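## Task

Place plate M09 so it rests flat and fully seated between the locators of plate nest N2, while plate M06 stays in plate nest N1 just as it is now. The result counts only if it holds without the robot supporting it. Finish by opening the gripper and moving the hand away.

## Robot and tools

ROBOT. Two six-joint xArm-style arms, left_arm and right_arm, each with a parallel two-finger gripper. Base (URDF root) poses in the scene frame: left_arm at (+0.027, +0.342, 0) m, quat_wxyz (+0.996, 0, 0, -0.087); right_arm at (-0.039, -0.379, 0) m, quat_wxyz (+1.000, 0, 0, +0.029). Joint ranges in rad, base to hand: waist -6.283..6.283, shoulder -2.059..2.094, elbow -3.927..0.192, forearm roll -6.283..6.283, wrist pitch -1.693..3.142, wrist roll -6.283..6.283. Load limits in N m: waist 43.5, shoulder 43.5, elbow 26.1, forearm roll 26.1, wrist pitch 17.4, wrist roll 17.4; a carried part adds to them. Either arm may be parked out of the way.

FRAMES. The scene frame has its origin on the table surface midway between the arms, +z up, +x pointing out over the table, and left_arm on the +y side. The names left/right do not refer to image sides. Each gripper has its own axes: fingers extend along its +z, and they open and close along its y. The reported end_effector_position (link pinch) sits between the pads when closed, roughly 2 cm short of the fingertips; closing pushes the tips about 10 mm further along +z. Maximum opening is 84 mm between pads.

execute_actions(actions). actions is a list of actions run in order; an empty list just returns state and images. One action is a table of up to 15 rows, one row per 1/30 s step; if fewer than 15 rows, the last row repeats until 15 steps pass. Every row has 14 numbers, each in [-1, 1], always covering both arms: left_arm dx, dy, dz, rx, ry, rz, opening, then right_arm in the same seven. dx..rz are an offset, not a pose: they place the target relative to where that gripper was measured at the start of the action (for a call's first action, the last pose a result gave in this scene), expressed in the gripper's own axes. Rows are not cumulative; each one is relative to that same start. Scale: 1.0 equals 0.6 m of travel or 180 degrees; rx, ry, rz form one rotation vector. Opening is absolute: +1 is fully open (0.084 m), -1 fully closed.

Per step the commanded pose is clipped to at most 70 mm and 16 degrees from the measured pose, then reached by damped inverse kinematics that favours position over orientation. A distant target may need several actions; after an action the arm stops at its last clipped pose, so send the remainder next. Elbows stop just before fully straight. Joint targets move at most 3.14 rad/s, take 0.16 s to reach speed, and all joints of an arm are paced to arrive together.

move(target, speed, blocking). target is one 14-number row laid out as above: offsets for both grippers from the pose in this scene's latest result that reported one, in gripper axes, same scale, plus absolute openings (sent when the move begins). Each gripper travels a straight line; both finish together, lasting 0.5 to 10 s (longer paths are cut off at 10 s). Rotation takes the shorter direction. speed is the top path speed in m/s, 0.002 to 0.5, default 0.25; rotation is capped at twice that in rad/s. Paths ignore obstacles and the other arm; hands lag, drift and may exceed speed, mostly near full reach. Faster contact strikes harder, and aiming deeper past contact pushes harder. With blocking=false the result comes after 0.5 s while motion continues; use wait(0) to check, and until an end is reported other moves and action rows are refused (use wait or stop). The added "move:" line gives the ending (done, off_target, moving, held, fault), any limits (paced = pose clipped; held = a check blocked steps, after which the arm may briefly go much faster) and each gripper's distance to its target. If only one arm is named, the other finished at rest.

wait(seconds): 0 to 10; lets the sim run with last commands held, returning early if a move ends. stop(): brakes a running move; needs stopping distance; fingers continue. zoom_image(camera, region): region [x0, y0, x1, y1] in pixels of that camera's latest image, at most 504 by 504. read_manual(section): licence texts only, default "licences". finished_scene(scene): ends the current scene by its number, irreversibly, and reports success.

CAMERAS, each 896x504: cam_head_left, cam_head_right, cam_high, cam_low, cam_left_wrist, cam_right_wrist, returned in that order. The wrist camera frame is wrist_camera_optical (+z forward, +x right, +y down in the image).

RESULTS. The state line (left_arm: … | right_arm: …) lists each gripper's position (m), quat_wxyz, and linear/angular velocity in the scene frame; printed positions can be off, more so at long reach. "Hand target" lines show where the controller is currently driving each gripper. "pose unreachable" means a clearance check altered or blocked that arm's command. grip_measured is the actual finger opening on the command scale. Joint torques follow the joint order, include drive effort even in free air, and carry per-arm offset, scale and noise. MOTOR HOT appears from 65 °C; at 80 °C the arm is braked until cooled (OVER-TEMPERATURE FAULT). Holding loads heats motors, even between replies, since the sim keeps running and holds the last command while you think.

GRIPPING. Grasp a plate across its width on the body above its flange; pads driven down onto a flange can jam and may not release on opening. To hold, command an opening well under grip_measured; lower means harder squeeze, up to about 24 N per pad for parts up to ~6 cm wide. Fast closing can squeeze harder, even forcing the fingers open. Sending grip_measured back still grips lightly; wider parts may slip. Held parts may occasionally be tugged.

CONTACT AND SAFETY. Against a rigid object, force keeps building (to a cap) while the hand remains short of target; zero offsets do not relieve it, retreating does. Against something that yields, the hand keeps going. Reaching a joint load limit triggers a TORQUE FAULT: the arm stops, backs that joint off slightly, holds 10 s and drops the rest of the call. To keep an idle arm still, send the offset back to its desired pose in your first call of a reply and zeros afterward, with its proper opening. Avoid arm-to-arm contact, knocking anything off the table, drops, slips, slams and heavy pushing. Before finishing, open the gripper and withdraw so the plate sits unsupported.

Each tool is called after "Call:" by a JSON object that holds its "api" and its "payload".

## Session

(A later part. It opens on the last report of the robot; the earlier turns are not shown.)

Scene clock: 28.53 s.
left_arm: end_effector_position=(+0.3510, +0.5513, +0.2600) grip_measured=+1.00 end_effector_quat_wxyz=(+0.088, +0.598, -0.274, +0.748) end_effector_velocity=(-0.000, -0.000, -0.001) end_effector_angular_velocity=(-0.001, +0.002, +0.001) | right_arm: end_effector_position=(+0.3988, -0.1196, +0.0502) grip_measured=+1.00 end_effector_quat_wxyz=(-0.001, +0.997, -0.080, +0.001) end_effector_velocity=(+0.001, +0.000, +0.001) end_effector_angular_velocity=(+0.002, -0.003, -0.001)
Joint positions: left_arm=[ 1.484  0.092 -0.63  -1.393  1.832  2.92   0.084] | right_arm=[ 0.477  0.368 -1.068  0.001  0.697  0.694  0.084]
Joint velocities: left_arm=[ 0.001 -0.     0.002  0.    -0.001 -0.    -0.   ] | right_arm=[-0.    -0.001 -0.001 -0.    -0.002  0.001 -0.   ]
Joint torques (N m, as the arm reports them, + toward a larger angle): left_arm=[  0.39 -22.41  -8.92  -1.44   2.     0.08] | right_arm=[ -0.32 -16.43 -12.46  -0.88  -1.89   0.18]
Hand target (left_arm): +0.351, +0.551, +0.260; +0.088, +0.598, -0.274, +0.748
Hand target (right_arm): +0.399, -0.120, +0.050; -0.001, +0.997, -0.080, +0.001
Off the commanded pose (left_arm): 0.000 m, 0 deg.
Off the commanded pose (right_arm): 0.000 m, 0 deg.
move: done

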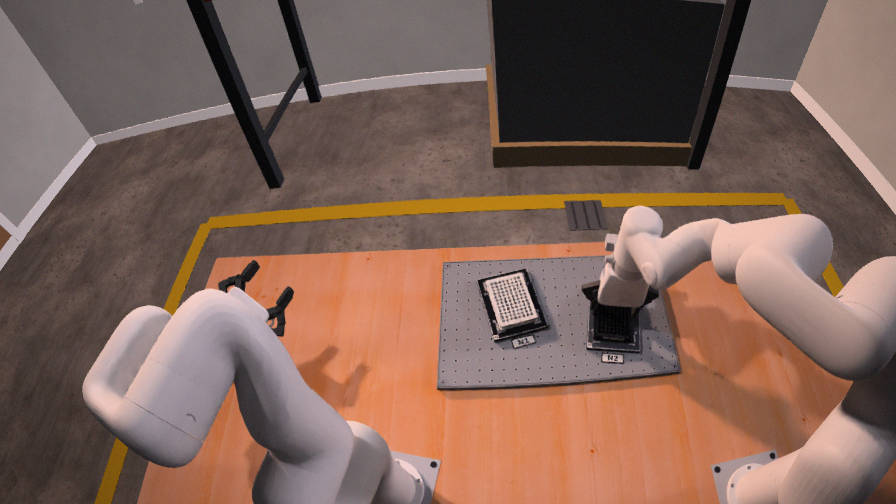

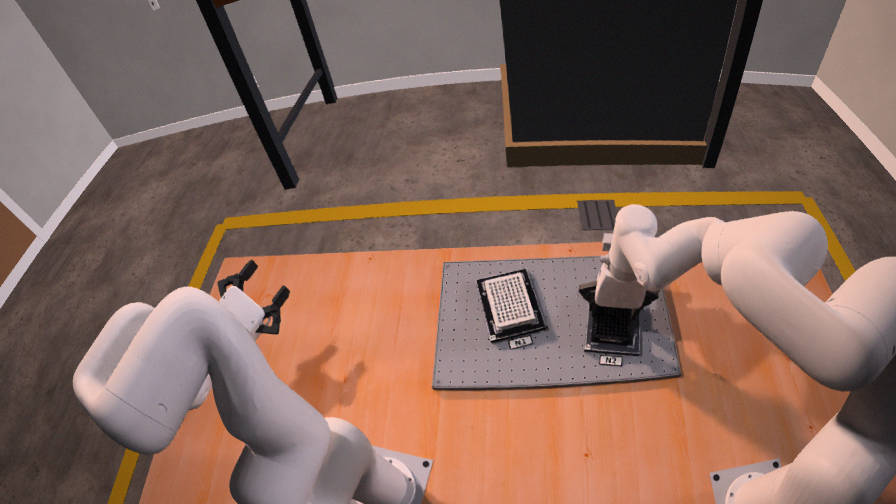

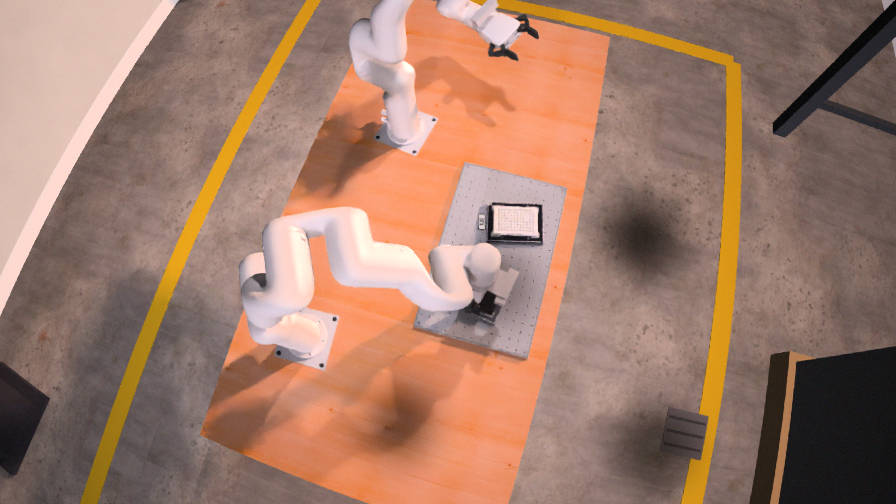

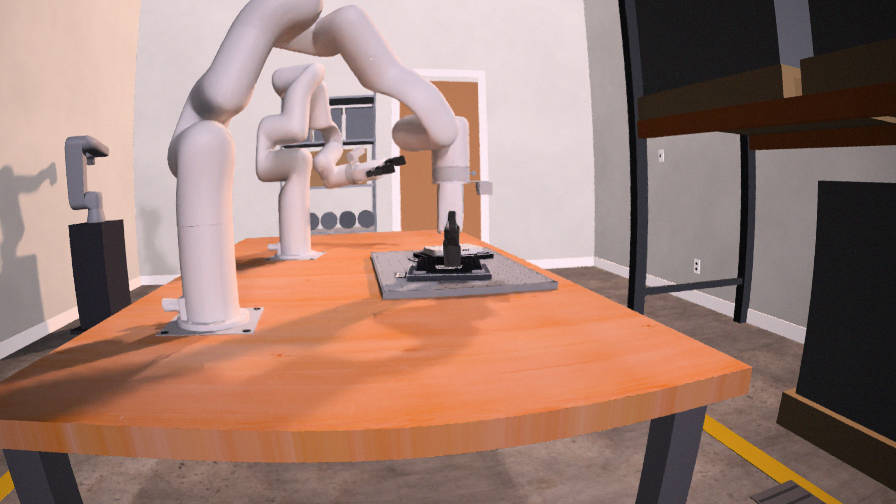

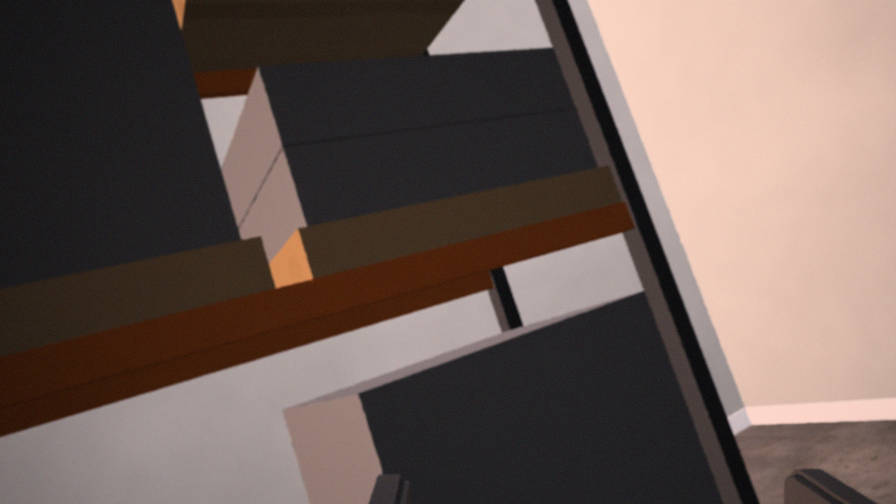

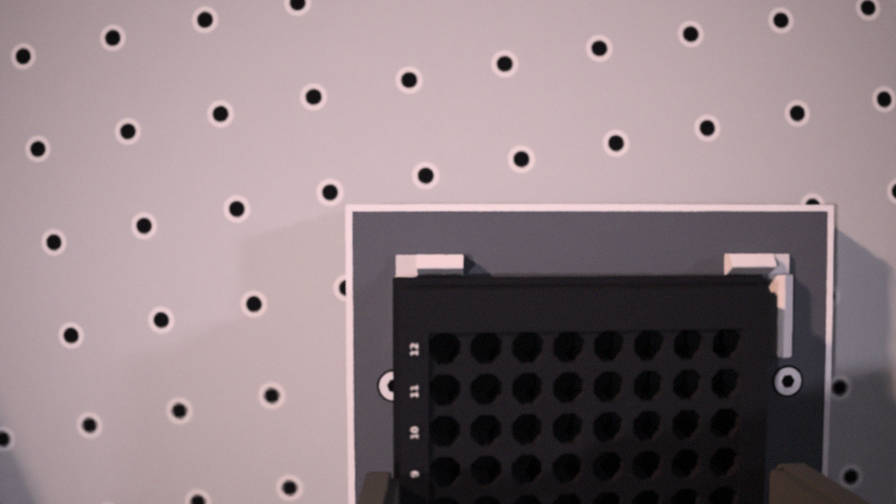

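Call:
{"api": "move", "payload": {"target": [0,0,0,0,0,0,1,0,0,0,0,0,0,0.6]}}

Call:
{"api": "move", "payload": {"target": [0,0,0,0,0,0,1,0,0.0085,-0.005,0,0,0,0.6], "speed": 0.01}}

Call:
{"api": "move", "payload": {"target": [0,0,0,0,0,0,1,0,0,0,-0.015,0,0,0.6], "speed": 0.02}}

Call:
{"api": "zoom_image", "payload": {"camera": "cam_head_right", "region": [560,260,680,370]}}

Scene clock: 35.37 s.
left_arm: end_effector_position=(+0.3510, +0.5513, +0.2600) grip_measured=+1.00 end_effector_quat_wxyz=(+0.088, +0.598, -0.274, +0.748) end_effector_velocity=(-0.000, -0.000, -0.001) end_effector_angular_velocity=(-0.002, +0.002, -0.000) | right_arm: end_effector_position=(+0.3990, -0.1194, +0.0504) grip_measured=+0.92 end_effector_quat_wxyz=(-0.001, +0.997, -0.080, +0.001) end_effector_velocity=(+0.000, -0.000, -0.000) end_effector_angular_velocity=(+0.000, -0.000, -0.000)
Joint positions: left_arm=[ 1.484  0.092 -0.63  -1.393  1.832  2.92   0.084] | right_arm=[ 0.477  0.367 -1.069  0.001  0.697  0.694  0.081]
Joint velocities: left_arm=[-0.     0.     0.001  0.001 -0.001 -0.001  0.   ] | right_arm=[-0.  0. -0. -0. -0. -0.  0.]
Joint torques (N m, as the arm reports them, + toward a larger angle): left_arm=[  0.5  -22.44  -8.87  -1.69   2.29   0.15] | right_arm=[ -0.55 -15.9  -11.28  -1.21  -1.52  -0.01]
Hand target (left_arm): +0.351, +0.551, +0.260; +0.088, +0.598, -0.274, +0.748
Hand target (right_arm): +0.399, -0.120, +0.050; -0.001, +0.997, -0.080, +0.001
Off the commanded pose (left_arm): 0.000 m, 0 deg.
Off the commanded pose (right_arm): 0.000 m, 0 deg.
move: done

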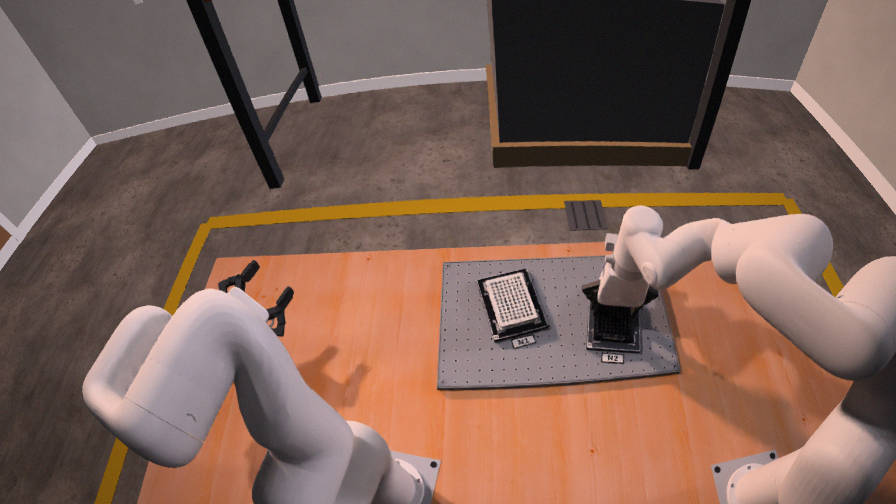

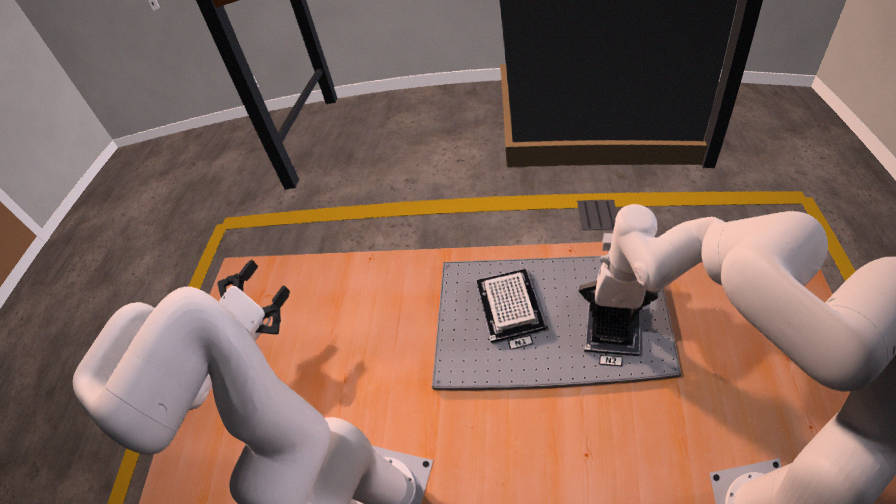

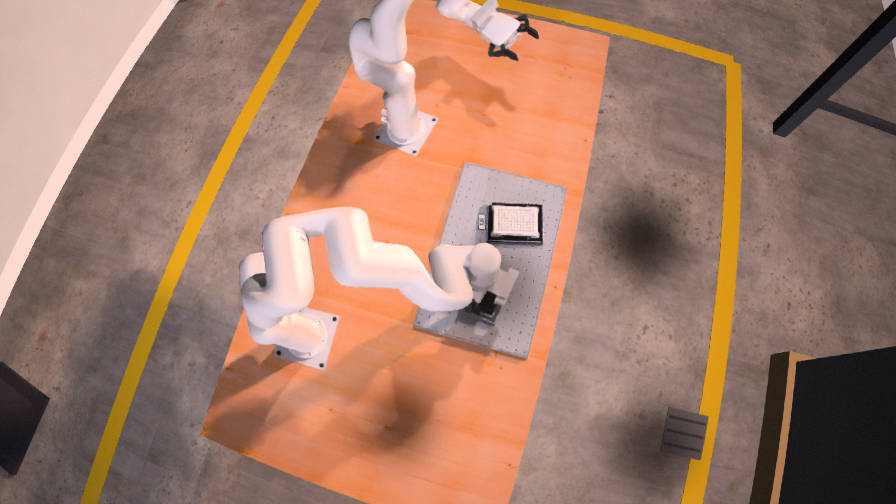

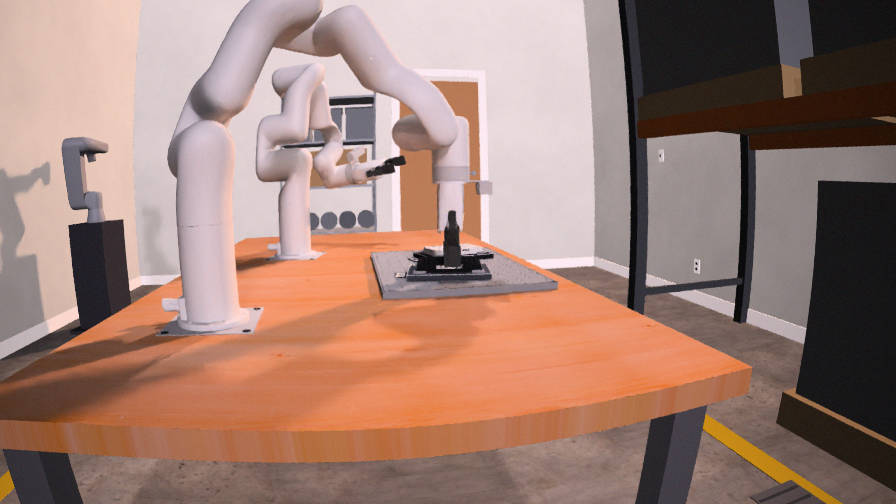

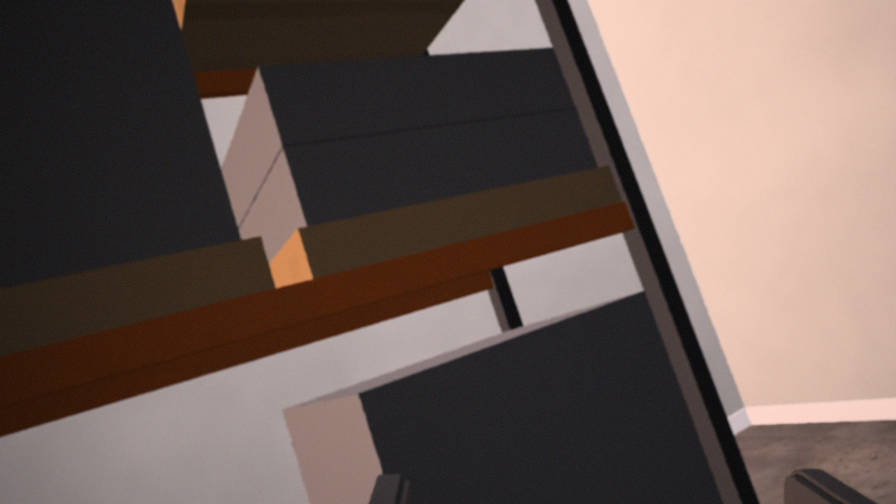

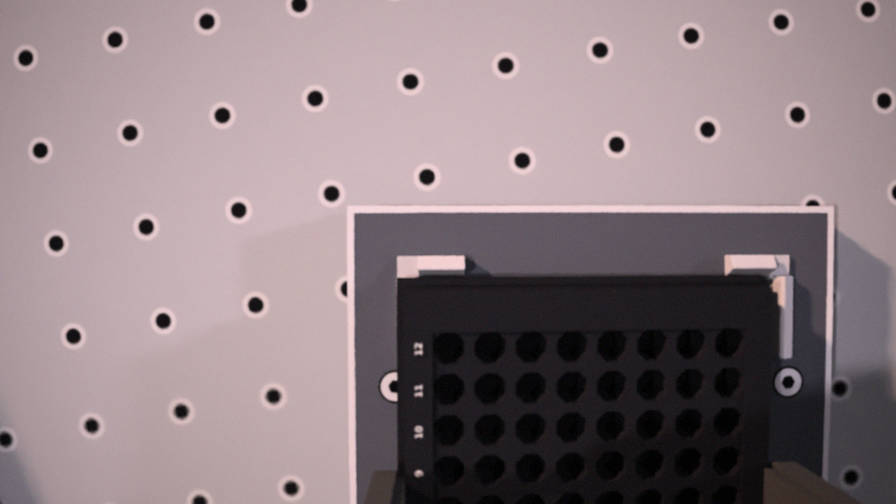

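Scene clock: 36.17 s.
left_arm: end_effector_position=(+0.3510, +0.5513, +0.2600) grip_measured=+1.00 end_effector_quat_wxyz=(+0.088, +0.598, -0.274, +0.748) end_effector_velocity=(-0.000, +0.000, -0.001) end_effector_angular_velocity=(-0.002, +0.003, +0.001) | right_arm: end_effector_position=(+0.3982, -0.1245, +0.0533) grip_measured=+0.91 end_effector_quat_wxyz=(-0.001, +0.997, -0.080, +0.001) end_effector_velocity=(-0.001, -0.000, -0.000) end_effector_angular_velocity=(-0.001, +0.001, +0.001)
Joint positions: left_arm=[ 1.484  0.092 -0.63  -1.393  1.832  2.92   0.084] | right_arm=[ 0.47   0.352 -1.056  0.001  0.7    0.687  0.081]
Joint velocities: left_arm=[ 0.     0.001  0.     0.    -0.002 -0.002  0.   ] | right_arm=[ 0.    -0.     0.002  0.     0.    -0.001 -0.   ]
Joint torques (N m, as the arm reports them, + toward a larger angle): left_arm=[  0.82 -23.22  -8.84  -2.12   2.29   0.29] | right_arm=[ -0.11 -16.69 -12.69  -0.83  -2.02   0.04]
Hand target (left_arm): +0.351, +0.551, +0.260; +0.088, +0.598, -0.274, +0.748
Hand target (right_arm): +0.398, -0.124, +0.053; -0.001, +0.997, -0.080, +0.001
Off the commanded pose (left_arm): 0.000 m, 0 deg.
Off the commanded pose (right_arm): 0.000 m, 0 deg.
move: done

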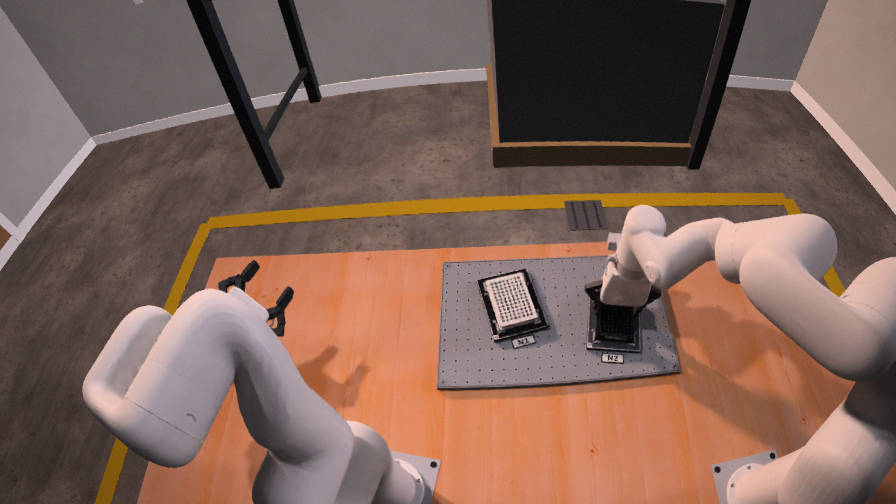

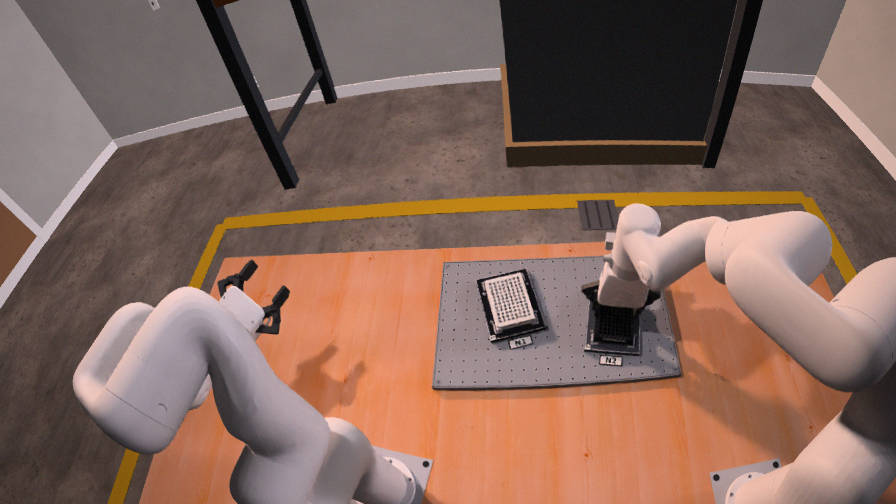

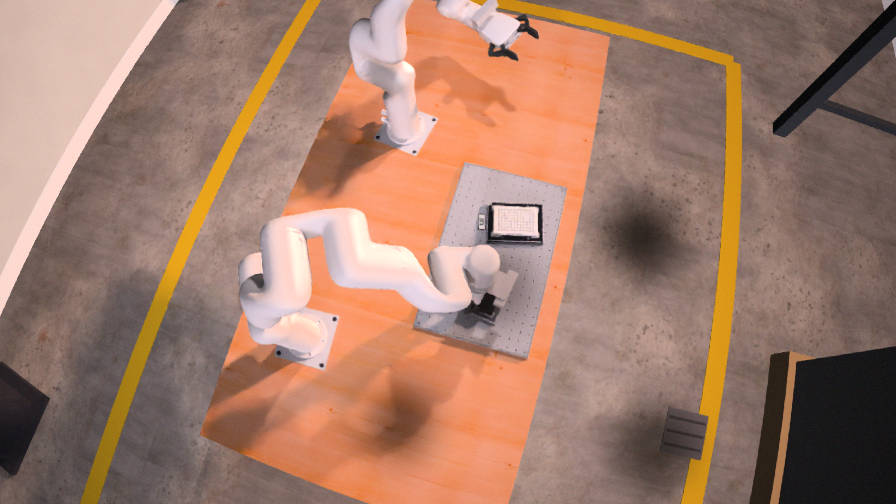

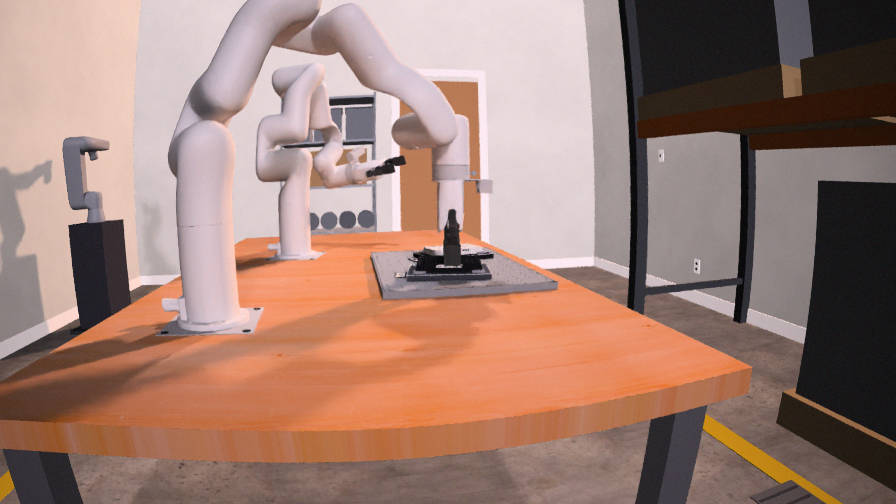

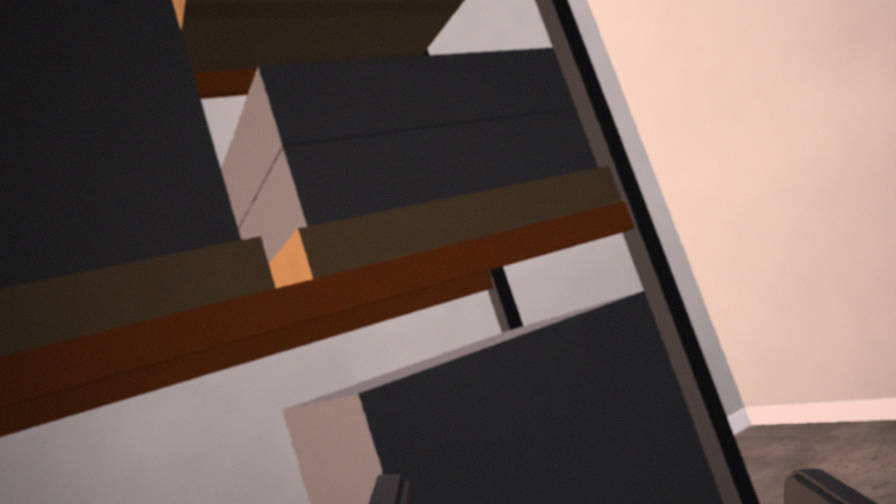

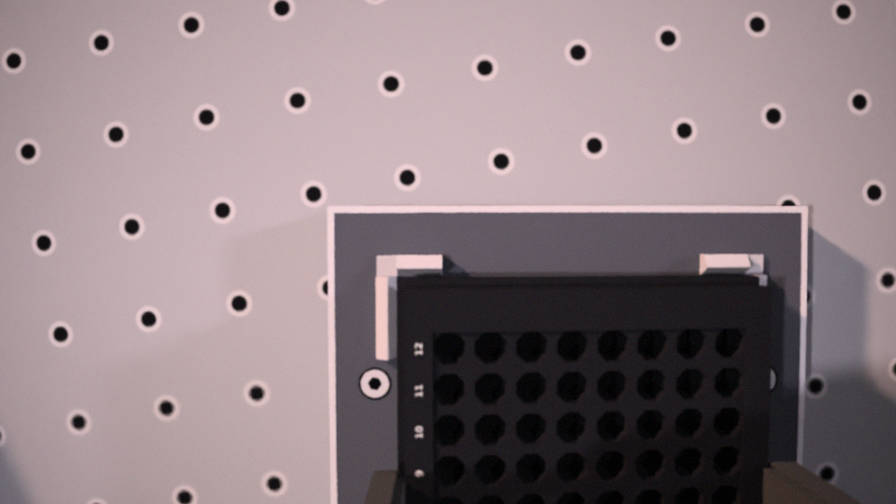

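Scene clock: 37.57 s.
left_arm: end_effector_position=(+0.3510, +0.5513, +0.2600) grip_measured=+1.00 end_effector_quat_wxyz=(+0.088, +0.598, -0.274, +0.748) end_effector_velocity=(+0.000, +0.000, -0.000) end_effector_angular_velocity=(+0.001, +0.002, +0.001) | right_arm: end_effector_position=(+0.3982, -0.1245, +0.0533) grip_measured=+0.91 end_effector_quat_wxyz=(+0.022, +0.997, -0.080, -0.001) end_effector_velocity=(-0.000, -0.000, +0.000) end_effector_angular_velocity=(-0.002, +0.001, -0.002)
Joint positions: left_arm=[ 1.484  0.092 -0.63  -1.393  1.832  2.92   0.084] | right_arm=[ 0.482  0.369 -1.089 -0.052  0.747  0.738  0.081]
Joint velocities: left_arm=[ 0.    -0.    -0.001 -0.    -0.002 -0.001  0.   ] | right_arm=[ 0.     0.001 -0.001 -0.002  0.002  0.003  0.   ]
Joint torques (N m, as the arm reports them, + toward a larger angle): left_arm=[  0.82 -22.41  -8.91  -2.12   2.34   0.15] | right_arm=[ -0.63 -16.86 -12.8   -0.86  -1.87   0.12]
Hand target (left_arm): +0.351, +0.551, +0.260; +0.088, +0.598, -0.274, +0.748
Hand target (right_arm): +0.398, -0.124, +0.053; +0.022, +0.997, -0.080, -0.001
Off the commanded pose (left_arm): 0.000 m, 0 deg.
Off the commanded pose (right_arm): 0.000 m, 0 deg.
move: done

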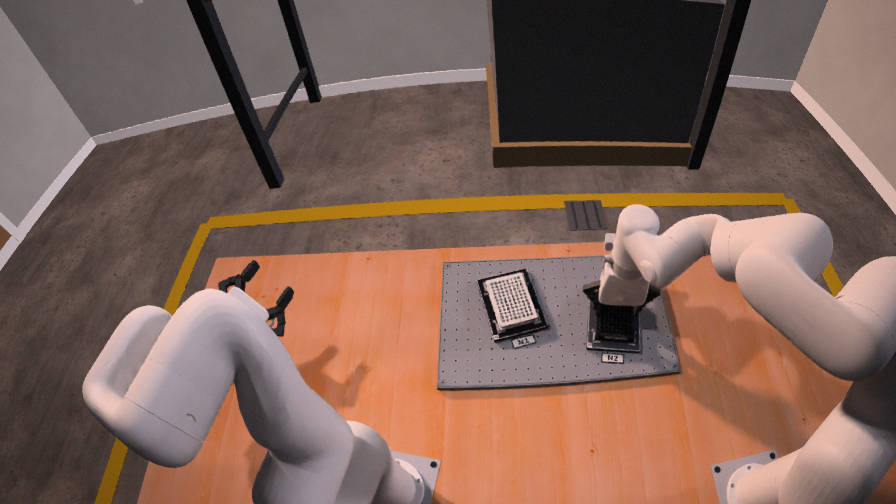

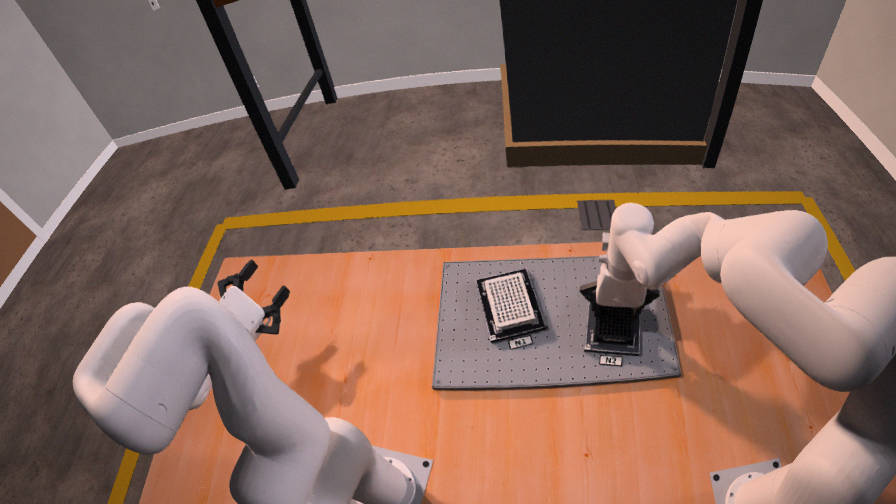

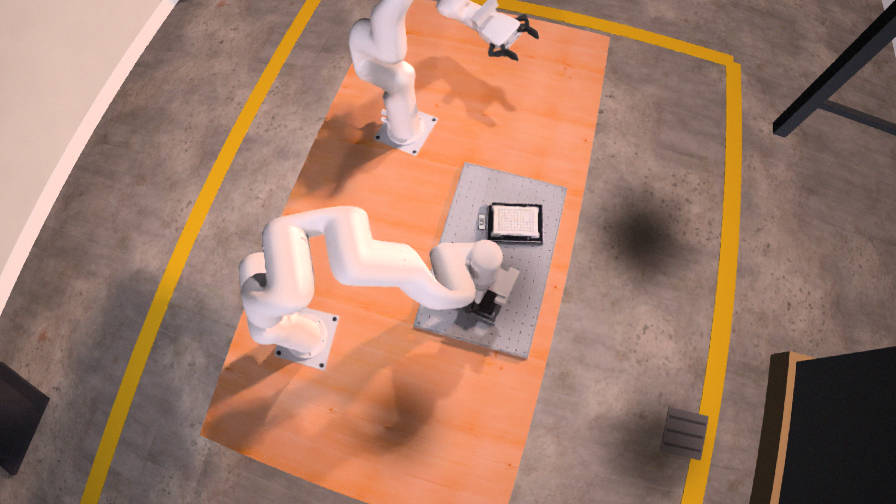

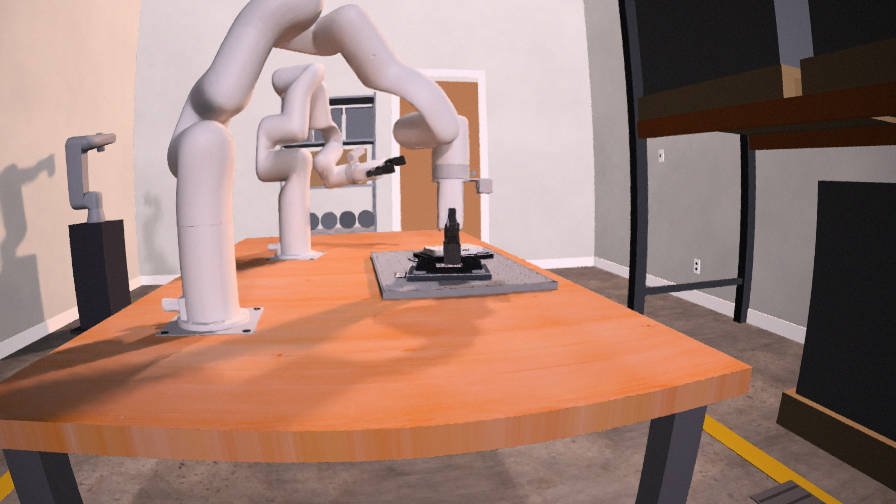

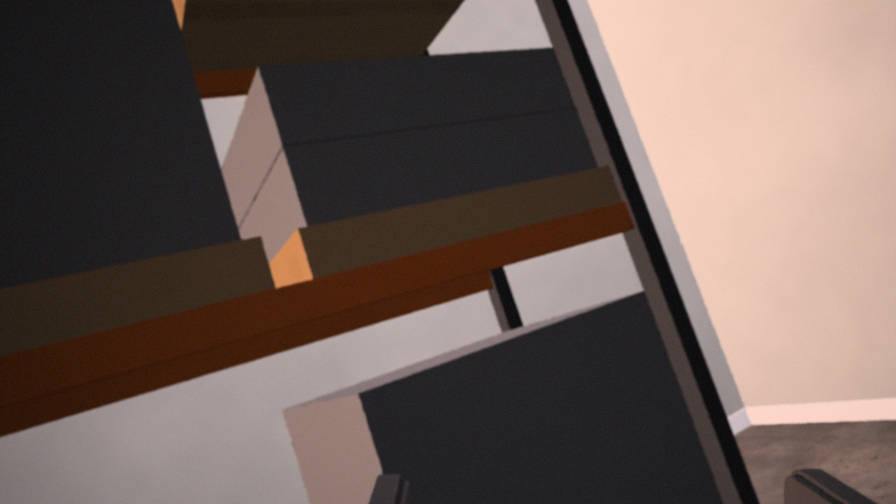

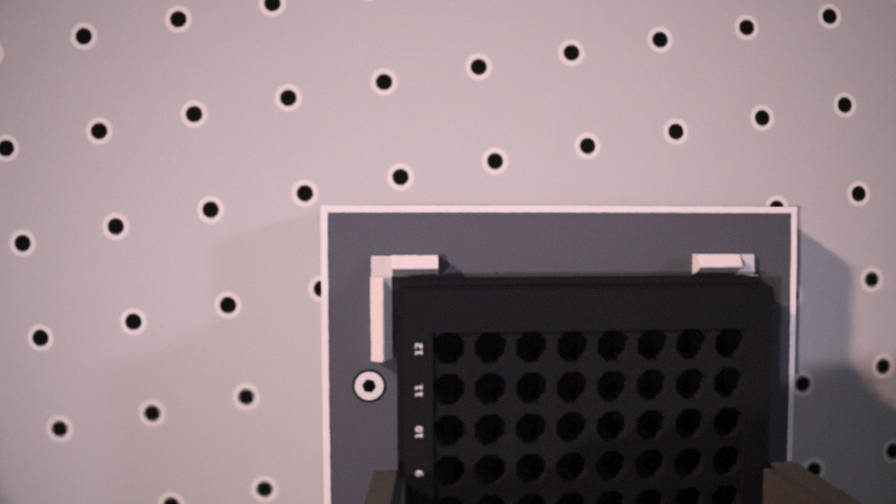

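Region (560, 260, 680, 370) of cam_head_right's 896x504 image, scaled by 4.200, with more detail than that image has; it fills the top 462 rows of this view, and the rest is white.

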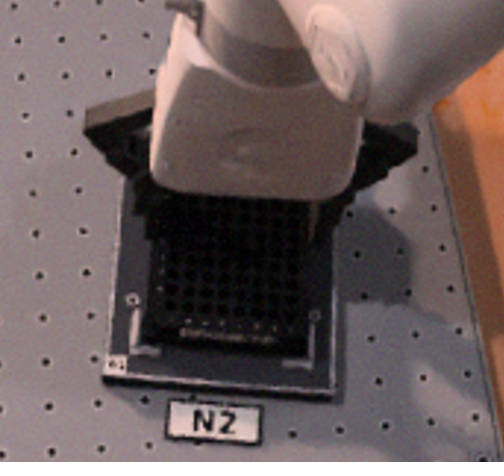

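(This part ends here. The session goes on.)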